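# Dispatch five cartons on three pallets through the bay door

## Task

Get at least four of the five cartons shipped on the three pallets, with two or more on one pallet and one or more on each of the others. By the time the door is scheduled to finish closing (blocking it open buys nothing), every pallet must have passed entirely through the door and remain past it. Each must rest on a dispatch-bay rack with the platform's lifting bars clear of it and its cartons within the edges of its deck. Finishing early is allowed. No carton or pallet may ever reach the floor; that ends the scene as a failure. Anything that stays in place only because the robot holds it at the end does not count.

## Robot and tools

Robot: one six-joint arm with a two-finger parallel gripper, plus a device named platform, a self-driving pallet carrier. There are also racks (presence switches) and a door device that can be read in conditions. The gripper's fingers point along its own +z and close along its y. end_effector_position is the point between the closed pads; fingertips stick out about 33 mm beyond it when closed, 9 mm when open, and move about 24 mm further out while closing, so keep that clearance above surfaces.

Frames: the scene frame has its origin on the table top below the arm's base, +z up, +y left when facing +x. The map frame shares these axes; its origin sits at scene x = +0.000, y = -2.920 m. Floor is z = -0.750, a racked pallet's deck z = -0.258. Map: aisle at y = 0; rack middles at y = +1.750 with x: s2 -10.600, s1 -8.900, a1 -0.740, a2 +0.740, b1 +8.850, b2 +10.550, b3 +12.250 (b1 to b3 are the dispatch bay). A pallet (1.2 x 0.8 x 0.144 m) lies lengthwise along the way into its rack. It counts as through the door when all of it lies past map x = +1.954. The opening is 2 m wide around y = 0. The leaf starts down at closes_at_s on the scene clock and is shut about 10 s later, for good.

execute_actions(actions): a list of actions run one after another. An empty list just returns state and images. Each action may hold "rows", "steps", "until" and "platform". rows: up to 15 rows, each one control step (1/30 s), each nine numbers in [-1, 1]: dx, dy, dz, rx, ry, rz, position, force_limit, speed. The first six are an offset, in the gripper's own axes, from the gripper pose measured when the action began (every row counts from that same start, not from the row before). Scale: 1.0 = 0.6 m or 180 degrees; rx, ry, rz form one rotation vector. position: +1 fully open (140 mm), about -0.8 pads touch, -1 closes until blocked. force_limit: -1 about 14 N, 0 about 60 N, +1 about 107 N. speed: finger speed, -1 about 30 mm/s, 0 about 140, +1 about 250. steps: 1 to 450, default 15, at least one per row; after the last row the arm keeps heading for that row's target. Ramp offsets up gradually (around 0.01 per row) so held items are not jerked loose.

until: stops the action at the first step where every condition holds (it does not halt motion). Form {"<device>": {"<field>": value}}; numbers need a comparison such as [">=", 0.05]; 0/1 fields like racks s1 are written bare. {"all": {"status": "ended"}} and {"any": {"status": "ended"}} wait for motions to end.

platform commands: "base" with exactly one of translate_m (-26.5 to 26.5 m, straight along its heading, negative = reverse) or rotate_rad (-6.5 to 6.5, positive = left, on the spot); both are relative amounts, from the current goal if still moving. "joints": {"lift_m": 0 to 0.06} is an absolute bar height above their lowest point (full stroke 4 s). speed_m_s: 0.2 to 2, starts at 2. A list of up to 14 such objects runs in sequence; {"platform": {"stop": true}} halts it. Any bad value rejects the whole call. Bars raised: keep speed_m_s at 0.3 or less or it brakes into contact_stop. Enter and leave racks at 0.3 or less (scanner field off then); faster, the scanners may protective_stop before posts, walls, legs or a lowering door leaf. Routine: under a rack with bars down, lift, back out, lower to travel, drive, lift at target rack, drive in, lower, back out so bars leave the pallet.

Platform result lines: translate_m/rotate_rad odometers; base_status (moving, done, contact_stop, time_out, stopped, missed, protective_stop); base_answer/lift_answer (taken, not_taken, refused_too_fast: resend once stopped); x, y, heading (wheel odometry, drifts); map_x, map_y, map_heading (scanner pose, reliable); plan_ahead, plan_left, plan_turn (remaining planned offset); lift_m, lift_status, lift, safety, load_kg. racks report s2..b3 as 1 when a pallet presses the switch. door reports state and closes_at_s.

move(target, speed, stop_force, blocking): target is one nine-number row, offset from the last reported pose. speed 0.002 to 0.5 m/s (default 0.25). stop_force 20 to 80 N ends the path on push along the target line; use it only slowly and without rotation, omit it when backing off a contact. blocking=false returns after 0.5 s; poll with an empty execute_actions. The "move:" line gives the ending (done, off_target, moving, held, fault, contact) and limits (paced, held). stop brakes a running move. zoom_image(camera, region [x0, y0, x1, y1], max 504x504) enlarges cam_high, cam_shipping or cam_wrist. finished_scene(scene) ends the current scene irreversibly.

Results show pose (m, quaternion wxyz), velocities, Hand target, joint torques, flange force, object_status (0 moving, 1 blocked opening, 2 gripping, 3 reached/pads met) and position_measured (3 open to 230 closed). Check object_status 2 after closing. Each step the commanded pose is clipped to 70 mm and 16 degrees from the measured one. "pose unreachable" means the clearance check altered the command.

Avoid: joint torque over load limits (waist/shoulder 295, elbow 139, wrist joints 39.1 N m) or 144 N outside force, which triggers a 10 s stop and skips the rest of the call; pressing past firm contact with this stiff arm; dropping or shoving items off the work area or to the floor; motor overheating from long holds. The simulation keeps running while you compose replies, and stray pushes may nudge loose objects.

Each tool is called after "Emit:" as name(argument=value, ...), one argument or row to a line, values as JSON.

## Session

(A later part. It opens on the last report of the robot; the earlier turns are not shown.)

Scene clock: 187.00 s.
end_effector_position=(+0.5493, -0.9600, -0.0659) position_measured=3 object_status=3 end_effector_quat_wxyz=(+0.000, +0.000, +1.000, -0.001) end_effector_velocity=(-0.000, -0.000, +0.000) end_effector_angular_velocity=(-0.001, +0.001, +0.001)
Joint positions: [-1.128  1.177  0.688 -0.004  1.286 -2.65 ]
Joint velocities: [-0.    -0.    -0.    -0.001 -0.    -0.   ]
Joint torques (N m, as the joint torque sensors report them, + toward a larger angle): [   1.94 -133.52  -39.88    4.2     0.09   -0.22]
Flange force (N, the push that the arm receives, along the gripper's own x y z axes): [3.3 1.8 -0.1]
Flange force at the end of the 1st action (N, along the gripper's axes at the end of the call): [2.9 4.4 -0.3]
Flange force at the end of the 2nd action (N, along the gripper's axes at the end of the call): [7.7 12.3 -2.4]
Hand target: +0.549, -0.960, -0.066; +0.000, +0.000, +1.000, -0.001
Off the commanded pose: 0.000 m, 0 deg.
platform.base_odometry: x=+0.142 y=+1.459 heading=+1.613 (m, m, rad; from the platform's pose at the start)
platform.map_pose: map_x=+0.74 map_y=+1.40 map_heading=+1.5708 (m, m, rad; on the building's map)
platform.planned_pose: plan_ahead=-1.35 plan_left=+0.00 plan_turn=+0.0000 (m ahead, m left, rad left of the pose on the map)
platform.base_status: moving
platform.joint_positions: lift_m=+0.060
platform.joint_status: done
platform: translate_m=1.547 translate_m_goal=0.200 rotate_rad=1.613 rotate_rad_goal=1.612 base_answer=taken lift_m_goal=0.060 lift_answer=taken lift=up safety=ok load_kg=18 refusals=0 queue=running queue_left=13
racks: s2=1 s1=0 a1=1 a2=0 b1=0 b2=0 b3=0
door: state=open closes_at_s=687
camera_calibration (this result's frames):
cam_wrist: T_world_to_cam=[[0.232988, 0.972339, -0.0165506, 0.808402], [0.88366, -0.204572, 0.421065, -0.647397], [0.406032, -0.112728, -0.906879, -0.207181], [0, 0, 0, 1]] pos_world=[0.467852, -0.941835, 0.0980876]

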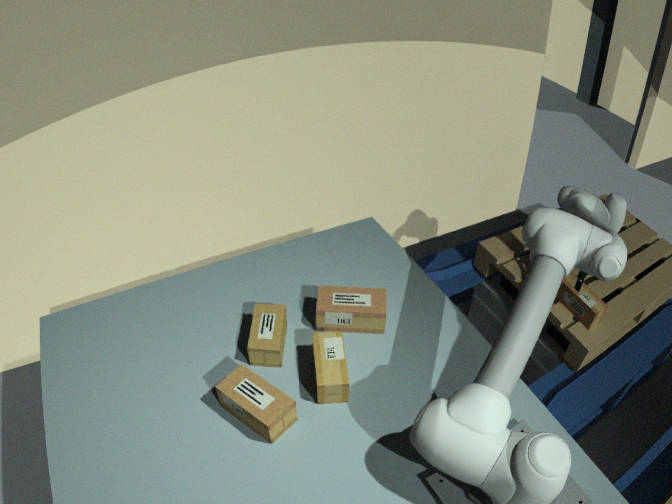

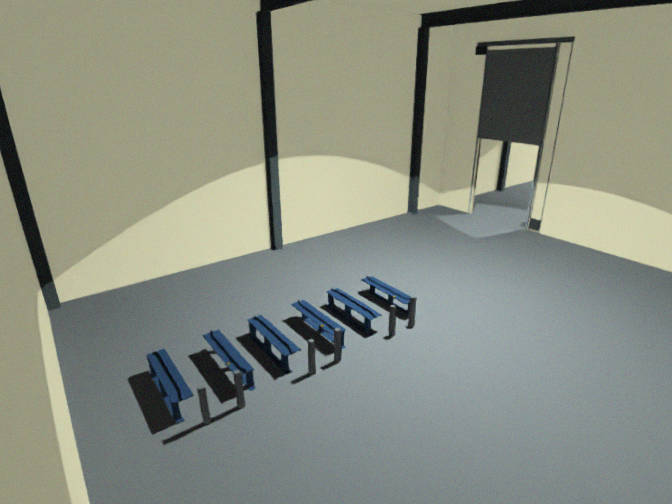

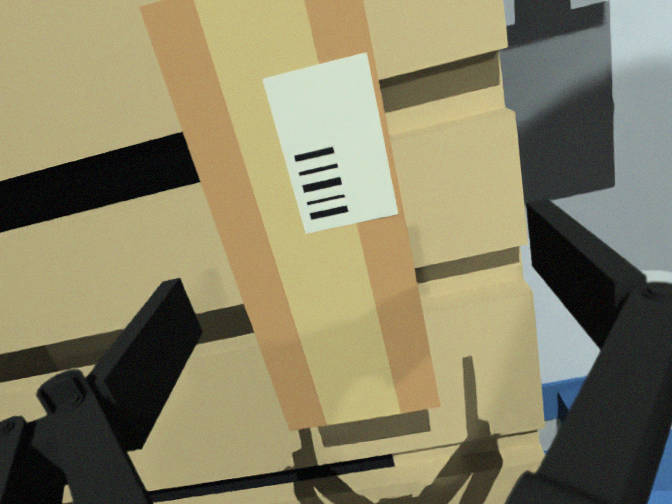

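Emit:
move(
  target=[-0.035,0.9333,-0.4433,0,0,0,1,0.3,0],
  speed=0.3,
)

Emit:
move(
  target=[-0.0833,0.9917,0,0,0,0.1167,1,0.3,0],
  speed=0.3,
)

Scene clock: 195.47 s.
end_effector_position=(+0.5707, -0.3996, +0.1991) position_measured=3 object_status=3 end_effector_quat_wxyz=(+0.000, +0.001, +1.000, -0.000) end_effector_velocity=(+0.000, +0.001, +0.000) end_effector_angular_velocity=(+0.000, -0.001, +0.001)
Joint positions: [-0.707  0.324  1.696  0.001  1.131 -2.231]
Joint velocities: [ 0.001 -0.001 -0.     0.001  0.    -0.001]
Joint torques (N m, as the joint torque sensors report them, + toward a larger angle): [  0.83 -69.23 -38.89   4.01   0.12  -0.25]
Flange force (N, the push that the arm receives, along the gripper's own x y z axes): [3.4 0.8 0.8]
Hand target: +0.571, -0.400, +0.199; +0.000, +0.001, +1.000, -0.001
Off the commanded pose: 0.000 m, 0 deg.
platform.base_odometry: x=+0.199 y=+0.108 heading=+0.092 (m, m, rad; from the platform's pose at the start)
platform.map_pose: map_x=+0.74 map_y=+0.05 map_heading=+0.0393 (m, m, rad; on the building's map)
platform.planned_pose: plan_ahead=+0.00 plan_left=+0.00 plan_turn=-0.0392 (m ahead, m left, rad left of the pose on the map)
platform.base_status: moving
platform.joint_positions: lift_m=+0.008
platform.joint_status: moving
platform: translate_m=0.200 translate_m_goal=0.200 rotate_rad=0.082 rotate_rad_goal=0.042 base_answer=taken lift_m_goal=0.000 lift_answer=taken lift=between safety=ok load_kg=-34 refusals=0 queue=running queue_left=12
racks: s2=1 s1=0 a1=1 a2=0 b1=0 b2=0 b3=0
door: state=open closes_at_s=687
move: done
camera_calibration (this result's frames):
cam_wrist: T_world_to_cam=[[0.233109, 0.972314, -0.0163008, 0.26273], [0.883576, -0.204774, 0.421143, -0.663281], [0.406146, -0.112575, -0.906848, 0.0875555], [0, 0, 0, 1]] pos_world=[0.489254, -0.381422, 0.363019]

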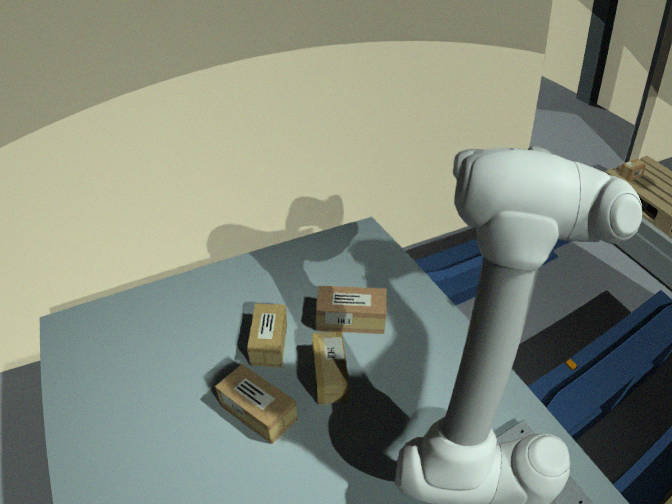

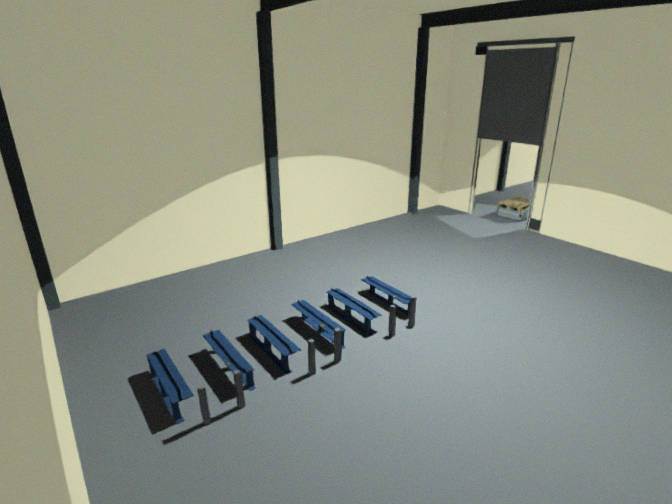

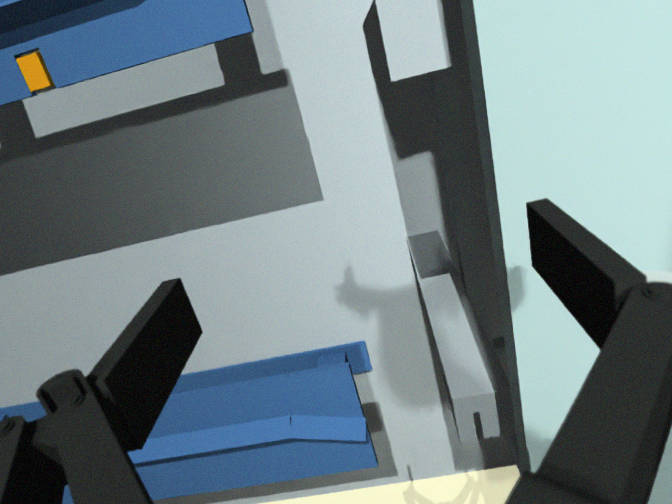

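Scene clock: 197.87 s.
end_effector_position=(+0.6214, +0.1947, +0.1985) position_measured=3 object_status=3 end_effector_quat_wxyz=(+0.000, +0.183, +0.983, -0.000) end_effector_velocity=(+0.000, +0.000, +0.000) end_effector_angular_velocity=(-0.000, -0.001, +0.000)
Joint positions: [ 0.197  0.251  1.788  0.009  1.108 -0.963]
Joint velocities: [ 0. -0. -0. -0.  0. -0.]
Joint torques (N m, as the joint torque sensors report them, + toward a larger angle): [  0.3  -62.38 -37.46   3.89   0.04  -0.29]
Flange force (N, the push that the arm receives, along the gripper's own x y z axes): [0.1 -1.0 0.0]
Hand target: +0.621, +0.195, +0.198; +0.000, +0.183, +0.983, -0.000
Off the commanded pose: 0.001 m, 0 deg.
platform.base_odometry: x=+0.722 y=+0.133 heading=+0.045 (m, m, rad; from the platform's pose at the start)
platform.map_pose: map_x=+1.29 map_y=+0.05 map_heading=+0.0000 (m, m, rad; on the building's map)
platform.planned_pose: plan_ahead=+7.56 plan_left=+0.00 plan_turn=+0.0000 (m ahead, m left, rad left of the pose on the map)
platform.base_status: moving
platform.joint_positions: lift_m=+0.000
platform.joint_status: done
platform: translate_m=0.744 translate_m_goal=8.310 rotate_rad=0.045 rotate_rad_goal=0.046 base_answer=taken lift_m_goal=0.000 lift_answer=taken lift=down safety=ok load_kg=-49 refusals=0 queue=running queue_left=11
racks: s2=1 s1=0 a1=1 a2=0 b1=0 b2=0 b3=0
door: state=open closes_at_s=687
move: done
camera_calibration (this result's frames):
cam_wrist: T_world_to_cam=[[0.566213, 0.824109, -0.0157199, -0.505189], [0.751309, -0.508163, 0.421075, -0.444911], [0.339024, -0.250229, -0.906889, 0.201823], [0, 0, 0, 1]] pos_world=[0.551888, 0.240745, 0.362431]

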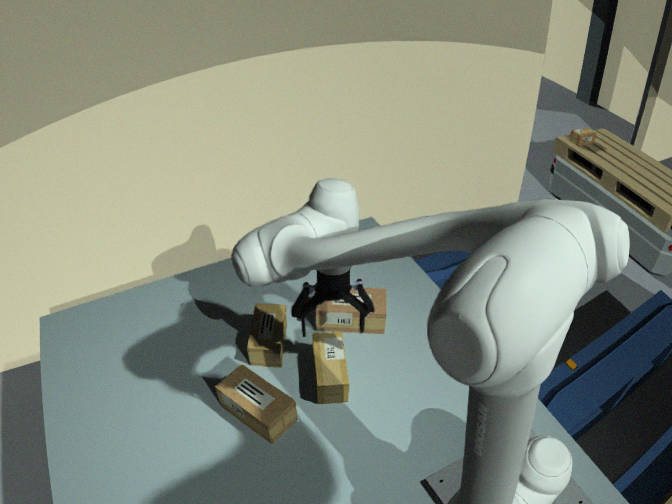

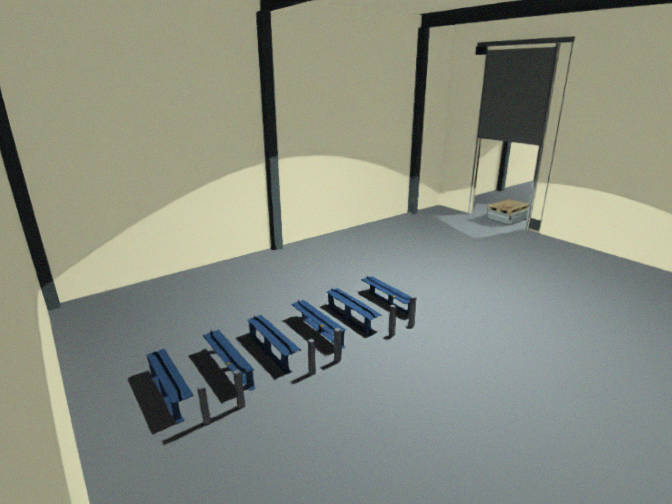

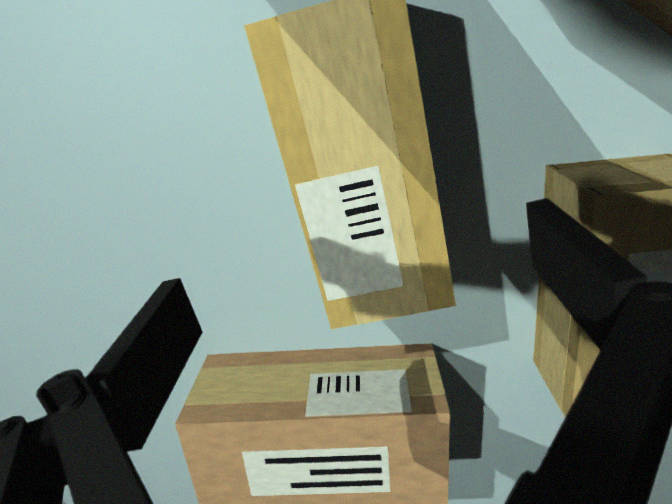

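Emit:
execute_actions(
  actions=[
    {"rows":[[0.006,0.005,0.008,0,0,0,1,0.3,0],[0.013,0.010,0.022,0,0,0,1,0.3,0],[0.02,0.016,0.04,0,0,0,1,0.3,0],[0.025,0.02,0.06,0,0,0,1,0.3,0],[0.025,0.02,0.082,0,0,0,1,0.3,0],[0.025,0.02,0.105,0,0,0,1,0.3,0],[0.025,0.02,0.128,0,0,0,1,0.3,0],[0.025,0.02,0.15,0,0,0,1,0.3,0],[0.025,0.02,0.172,0,0,0,1,0.3,0],[0.025,0.02,0.192,0,0,0,1,0.3,0],[0.025,0.02,0.21,0,0,0,1,0.3,0],[0.025,0.02,0.225,0,0,0,1,0.3,0],[0.025,0.02,0.237,0,0,0,1,0.3,0],[0.025,0.02,0.245,0,0,0,1,0.3,0],[0.025,0.02,0.2508,0,0,0,1,0.3,0]],"steps":30},
    {"rows":[[0,0,0,0,0,0,-1,0.3,-0.3]],"steps":30},
  ],
)

Emit:
move(
  target=[0,0,-0.22,0,0,0,-1,0.3,-0.3],
  speed=0.2,
)

Emit:
move(
  target=[0.0532,-0.9308,-0.03,0,0,-0.1167,-1,0.3,-0.3],
  speed=0.28,
)

Emit:
move(
  target=[0.8833,-0.5833,0.05,0,0,0,-1,0.3,-0.3],
  speed=0.28,
)

Emit:
move(
  target=[0.75,-0.4167,0.4,0,0,0,-1,0.3,-0.3],
  speed=0.25,
)

Scene clock: 213.30 s.
end_effector_position=(+0.6118, +0.2111, +0.0482) position_measured=106 object_status=2 end_effector_quat_wxyz=(+0.000, +0.183, +0.983, -0.000) end_effector_velocity=(-0.000, -0.000, -0.000) end_effector_angular_velocity=(+0.000, +0.000, -0.001)
Joint positions: [ 0.228  0.387  1.921  0.012  0.839 -0.936]
Joint velocities: [-0. -0.  0.  0.  0.  0.]
Joint torques (N m, as the joint torque sensors report them, + toward a larger angle): [  1.44 -59.94 -26.54   3.33  -0.26  -0.3 ]
Flange force (N, the push that the arm receives, along the gripper's own x y z axes): [0.6 -4.4 -14.0]
Flange force at the end of the 1st action (N, along the gripper's axes at the end of the call): [-1.7 -3.3 -0.2]
Hand target: +0.612, +0.211, +0.048; +0.000, +0.183, +0.983, -0.000
Off the commanded pose: 0.000 m, 0 deg.
platform.base_odometry: x=+8.252 y=+1.402 heading=+1.612 (m, m, rad; from the platform's pose at the start)
platform.map_pose: map_x=+8.85 map_y=+1.01 map_heading=+1.5708 (m, m, rad; on the building's map)
platform.planned_pose: plan_ahead=+0.60 plan_left=+0.00 plan_turn=+0.0000 (m ahead, m left, rad left of the pose on the map)
platform.base_status: moving
platform.joint_positions: lift_m=+0.056
platform.joint_status: done
platform: translate_m=9.253 translate_m_goal=9.860 rotate_rad=1.612 rotate_rad_goal=1.611 base_answer=taken lift_m_goal=0.056 lift_answer=taken lift=between safety=ok load_kg=19 refusals=0 queue=running queue_left=9
racks: s2=1 s1=0 a1=1 a2=0 b1=0 b2=0 b3=0
door: state=open closes_at_s=687
camera_calibration (this result's frames):
cam_wrist: T_world_to_cam=[[0.566275, 0.824068, -0.0156192, -0.515708], [0.751223, -0.508236, 0.421142, -0.365953], [0.339111, -0.250216, -0.90686, 0.0728464], [0, 0, 0, 1]] pos_world=[0.542242, 0.257215, 0.212125]

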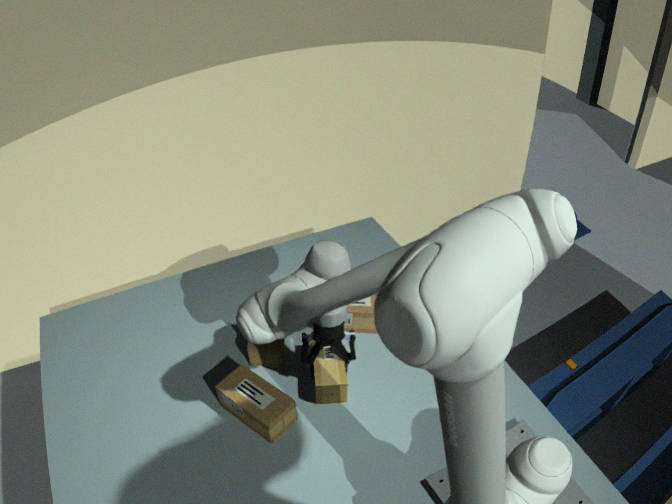

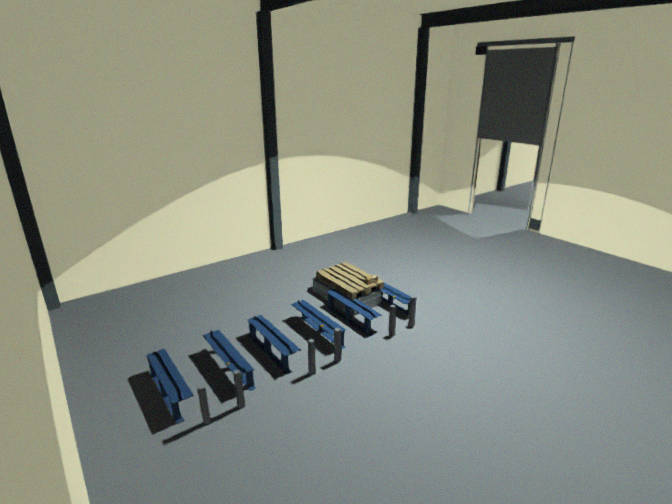

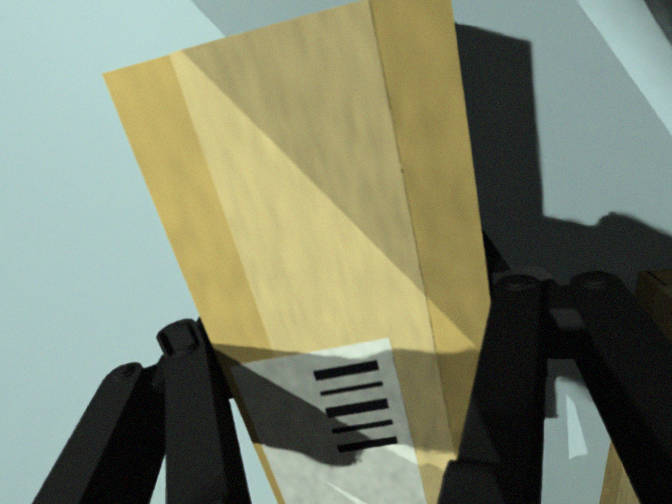

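Scene clock: 214.33 s.
end_effector_position=(+0.6118, +0.2112, +0.1801) position_measured=106 object_status=2 end_effector_quat_wxyz=(+0.000, +0.183, +0.983, -0.000) end_effector_velocity=(+0.001, -0.000, +0.000) end_effector_angular_velocity=(+0.001, -0.001, -0.001)
Joint positions: [ 0.226  0.259  1.815  0.01   1.073 -0.935]
Joint velocities: [-0.001  0.    -0.001  0.001 -0.     0.   ]
Joint torques (N m, as the joint torque sensors report them, + toward a larger angle): [  0.15 -62.8  -38.33   3.83   0.06  -0.38]
Flange force (N, the push that the arm receives, along the gripper's own x y z axes): [1.7 -2.6 1.9]
Hand target: +0.612, +0.211, +0.180; +0.000, +0.183, +0.983, -0.000
Off the commanded pose: 0.000 m, 0 deg.
platform.base_odometry: x=+8.239 y=+1.712 heading=+1.613 (m, m, rad; from the platform's pose at the start)
platform.map_pose: map_x=+8.85 map_y=+1.32 map_heading=+1.5708 (m, m, rad; on the building's map)
platform.planned_pose: plan_ahead=+0.29 plan_left=+0.00 plan_turn=+0.0000 (m ahead, m left, rad left of the pose on the map)
platform.base_status: moving
platform.joint_positions: lift_m=+0.056
platform.joint_status: done
platform: translate_m=9.563 translate_m_goal=9.860 rotate_rad=1.613 rotate_rad_goal=1.612 base_answer=taken lift_m_goal=0.056 lift_answer=taken lift=between safety=ok load_kg=19 refusals=0 queue=running queue_left=9
racks: s2=1 s1=0 a1=1 a2=0 b1=0 b2=0 b3=0
door: state=open closes_at_s=687
move: done
camera_calibration (this result's frames):
cam_wrist: T_world_to_cam=[[0.566225, 0.824104, -0.0155486, -0.513701], [0.751212, -0.508195, 0.42121, -0.421479], [0.339219, -0.25018, -0.90683, 0.192445], [0, 0, 0, 1]] pos_world=[0.542209, 0.257295, 0.344059]

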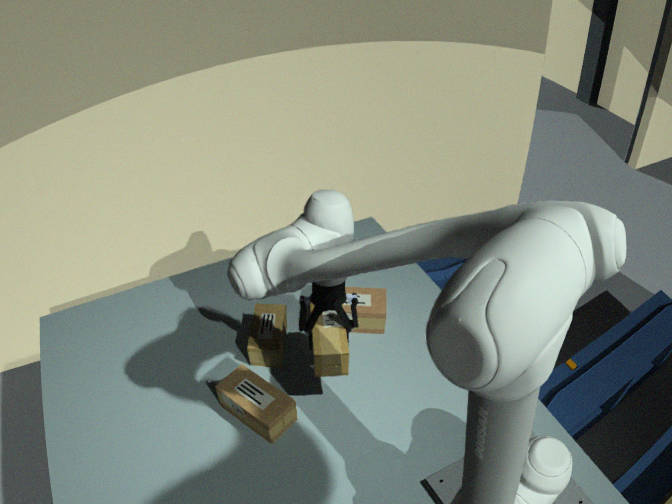

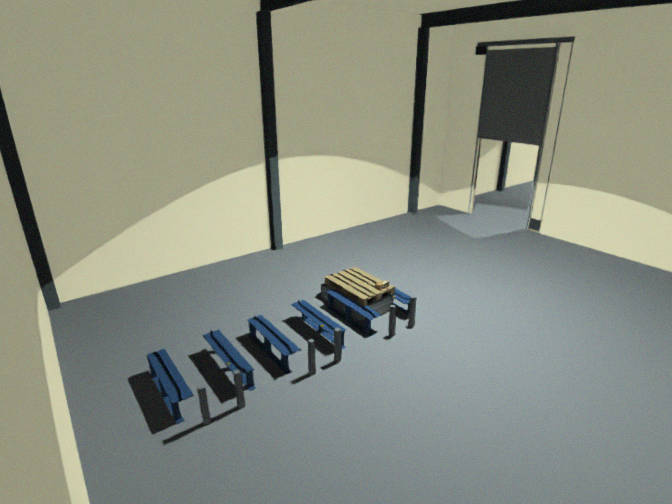

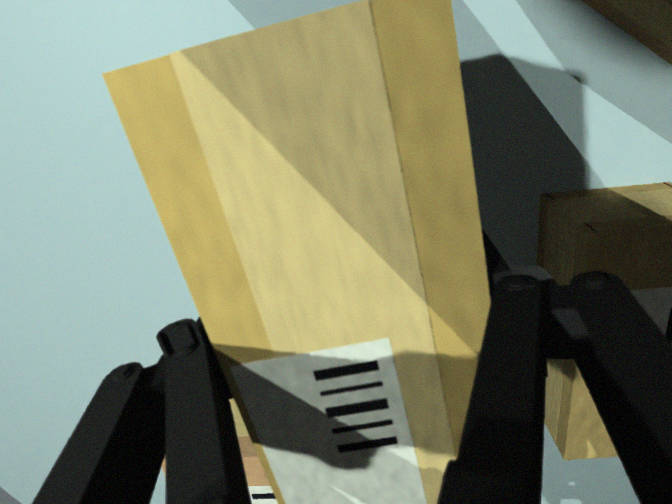

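Scene clock: 216.77 s.
end_effector_position=(+0.3811, -0.2975, +0.1983) position_measured=106 object_status=2 end_effector_quat_wxyz=(+0.000, +0.001, +1.000, -0.001) end_effector_velocity=(-0.000, -0.001, -0.000) end_effector_angular_velocity=(-0.000, +0.001, -0.001)
Joint positions: [-0.781 -0.     2.083  0.     1.069 -2.304]
Joint velocities: [-0.002  0.001 -0.    -0.001 -0.001 -0.   ]
Joint torques (N m, as the joint torque sensors report them, + toward a larger angle): [ -0.08 -35.28 -38.82   4.05   0.06  -0.12]
Flange force (N, the push that the arm receives, along the gripper's own x y z axes): [3.4 1.9 2.7]
Hand target: +0.381, -0.298, +0.198; +0.000, +0.001, +1.000, -0.000
Off the commanded pose: 0.001 m, 0 deg.
platform.base_odometry: x=+8.226 y=+2.019 heading=+1.615 (m, m, rad; from the platform's pose at the start)
platform.map_pose: map_x=+8.84 map_y=+1.61 map_heading=+1.5708 (m, m, rad; on the building's map)
platform.planned_pose: plan_ahead=+0.00 plan_left=-0.01 plan_turn=+0.0000 (m ahead, m left, rad left of the pose on the map)
platform.base_status: done
platform.joint_positions: lift_m=+0.043
platform.joint_status: moving
platform: translate_m=9.860 translate_m_goal=9.860 rotate_rad=1.615 rotate_rad_goal=1.614 base_answer=taken lift_m_goal=0.032 lift_answer=taken lift=between safety=ok load_kg=-16 refusals=0 queue=running queue_left=8
racks: s2=1 s1=0 a1=1 a2=0 b1=0 b2=0 b3=0
door: state=open closes_at_s=687
move: done
camera_calibration (this result's frames):
cam_wrist: T_world_to_cam=[[0.233137, 0.972308, -0.0162702, 0.207649], [0.883482, -0.204788, 0.421333, -0.474595], [0.406334, -0.112603, -0.90676, 0.175238], [0, 0, 0, 1]] pos_world=[0.299681, -0.279358, 0.36224]

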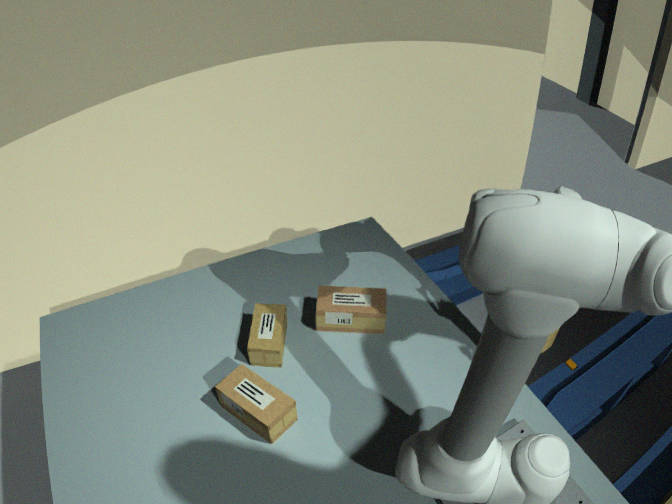

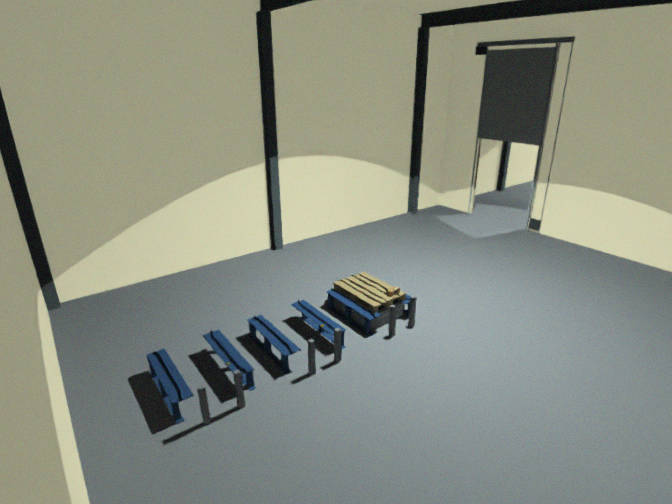

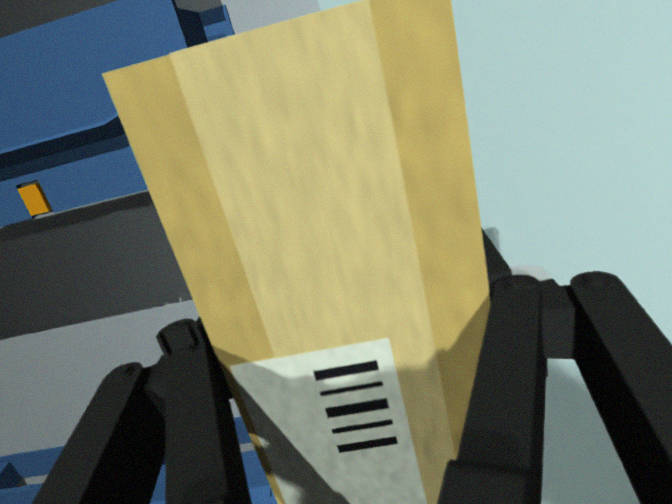

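Scene clock: 219.43 s.
end_effector_position=(-0.1486, -0.6465, +0.1689) position_measured=106 object_status=2 end_effector_quat_wxyz=(+0.000, +0.001, +1.000, -0.001) end_effector_velocity=(-0.001, -0.000, +0.001) end_effector_angular_velocity=(-0.002, -0.000, -0.002)
Joint positions: [-1.889  0.292  1.794 -0.01   1.059 -3.407]
Joint velocities: [-0.002 -0.001 -0.001  0.001  0.    -0.001]
Joint torques (N m, as the joint torque sensors report them, + toward a larger angle): [  2.18 -67.61 -38.18   3.8    0.11  -0.24]
Flange force (N, the push that the arm receives, along the gripper's own x y z axes): [2.5 1.6 3.4]
Hand target: -0.149, -0.647, +0.169; +0.000, +0.001, +1.000, -0.001
Off the commanded pose: 0.001 m, 0 deg.
platform.base_odometry: x=+8.246 y=+1.606 heading=+1.617 (m, m, rad; from the platform's pose at the start)
platform.map_pose: map_x=+8.85 map_y=+1.19 map_heading=+1.5752 (m, m, rad; on the building's map)
platform.planned_pose: plan_ahead=-1.14 plan_left=+0.00 plan_turn=-0.0043 (m ahead, m left, rad left of the pose on the map)
platform.base_status: moving
platform.joint_positions: lift_m=+0.005
platform.joint_status: moving
platform: translate_m=9.437 translate_m_goal=8.301 rotate_rad=1.617 rotate_rad_goal=1.616 base_answer=taken lift_m_goal=0.000 lift_answer=taken lift=between safety=ok load_kg=-34 refusals=0 queue=running queue_left=7
racks: s2=1 s1=0 a1=1 a2=0 b1=1 b2=0 b3=0
door: state=open closes_at_s=687
move: done
camera_calibration (this result's frames):
cam_wrist: T_world_to_cam=[[0.233093, 0.97231, -0.0167417, 0.670059], [0.883686, -0.204598, 0.420996, -0.0654415], [0.405914, -0.112926, -0.906908, 0.324257], [0, 0, 0, 1]] pos_world=[-0.229977, -0.628278, 0.33284]

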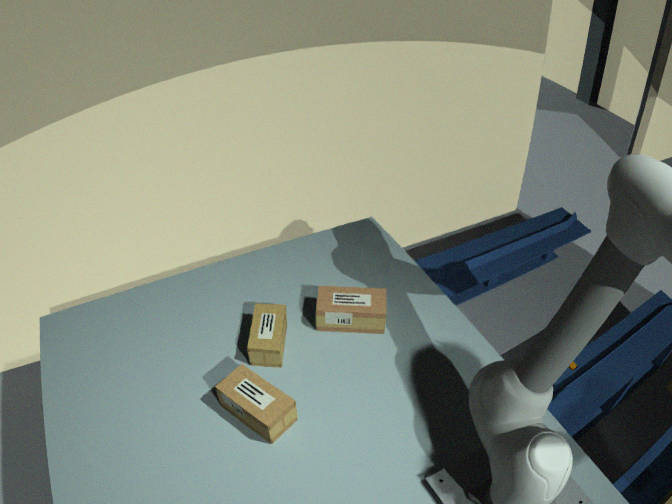

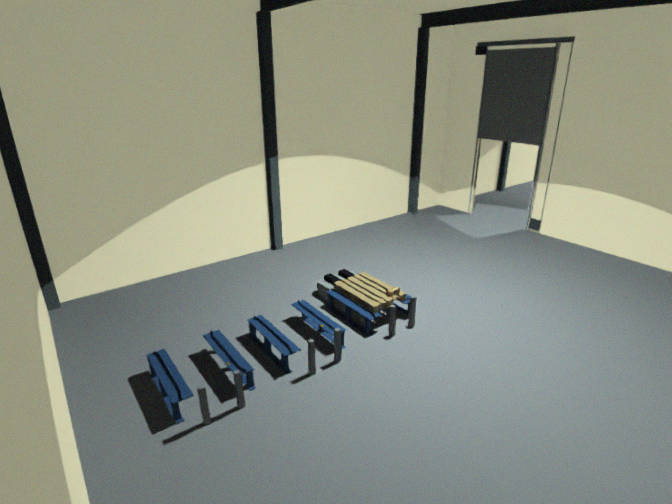

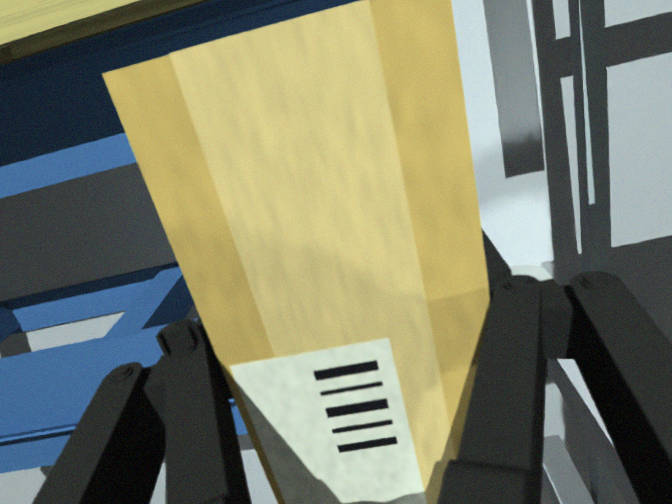

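Scene clock: 222.13 s.
end_effector_position=(-0.5991, -0.8965, -0.0703) position_measured=106 object_status=2 end_effector_quat_wxyz=(-0.000, +0.001, +1.000, -0.001) end_effector_velocity=(+0.001, -0.001, -0.000) end_effector_angular_velocity=(+0.000, -0.000, +0.001)
Joint positions: [-2.236  1.107  0.823 -0.01   1.212 -3.756]
Joint velocities: [ 0.001  0.    -0.001  0.     0.001  0.   ]
Joint torques (N m, as the joint torque sensors report them, + toward a larger angle): [   2.1  -132.65  -41.22    4.13   -0.08   -0.25]
Flange force (N, the push that the arm receives, along the gripper's own x y z axes): [-3.9 6.1 1.2]
Hand target: -0.599, -0.897, -0.070; -0.000, +0.001, +1.000, -0.001
Off the commanded pose: 0.001 m, 0 deg.
platform.base_odometry: x=+8.281 y=+0.797 heading=+1.613 (m, m, rad; from the platform's pose at the start)
platform.map_pose: map_x=+8.85 map_y=+0.38 map_heading=+1.5708 (m, m, rad; on the building's map)
platform.planned_pose: plan_ahead=-0.33 plan_left=+0.00 plan_turn=+0.0000 (m ahead, m left, rad left of the pose on the map)
platform.base_status: moving
platform.joint_positions: lift_m=+0.000
platform.joint_status: done
platform: translate_m=8.627 translate_m_goal=8.301 rotate_rad=1.613 rotate_rad_goal=1.612 base_answer=taken lift_m_goal=0.000 lift_answer=taken lift=down safety=ok load_kg=-49 refusals=0 queue=running queue_left=7
racks: s2=1 s1=0 a1=1 a2=0 b1=1 b2=0 b3=0
door: state=open closes_at_s=687
move: done
camera_calibration (this result's frames):
cam_wrist: T_world_to_cam=[[0.233132, 0.972299, -0.0168534, 1.01414], [0.88375, -0.204605, 0.42086, 0.38222], [0.405753, -0.11301, -0.906969, 0.261818], [0, 0, 0, 1]] pos_world=[-0.680448, -0.878254, 0.093691]

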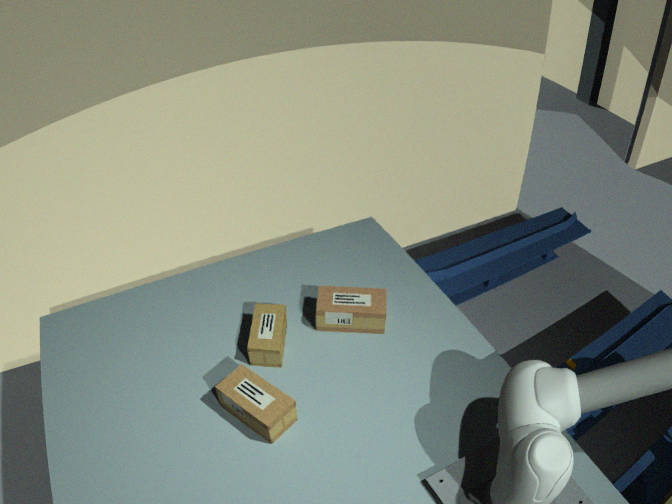

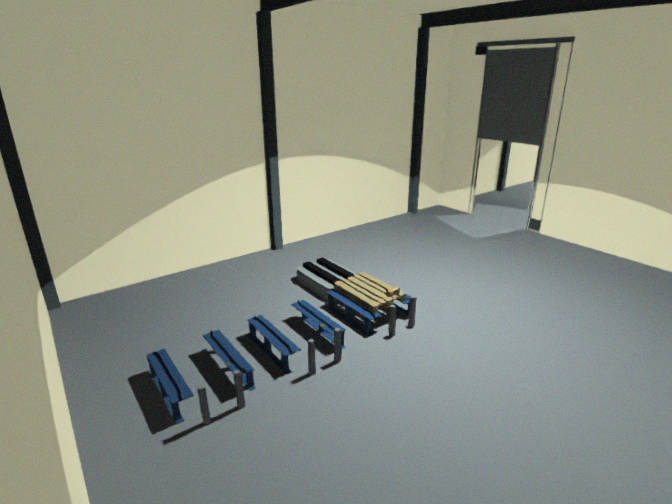

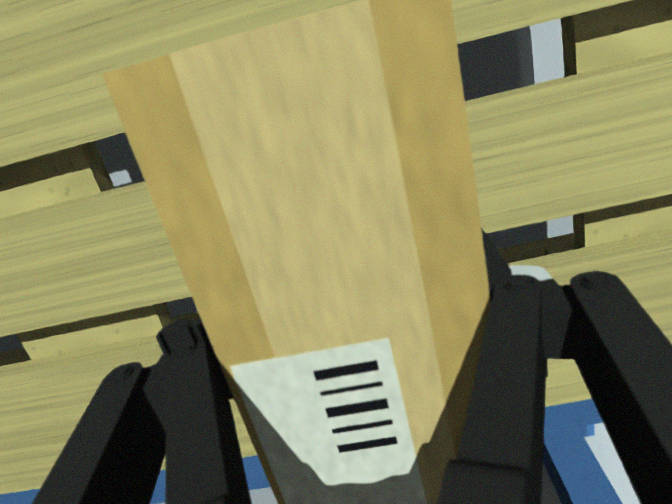

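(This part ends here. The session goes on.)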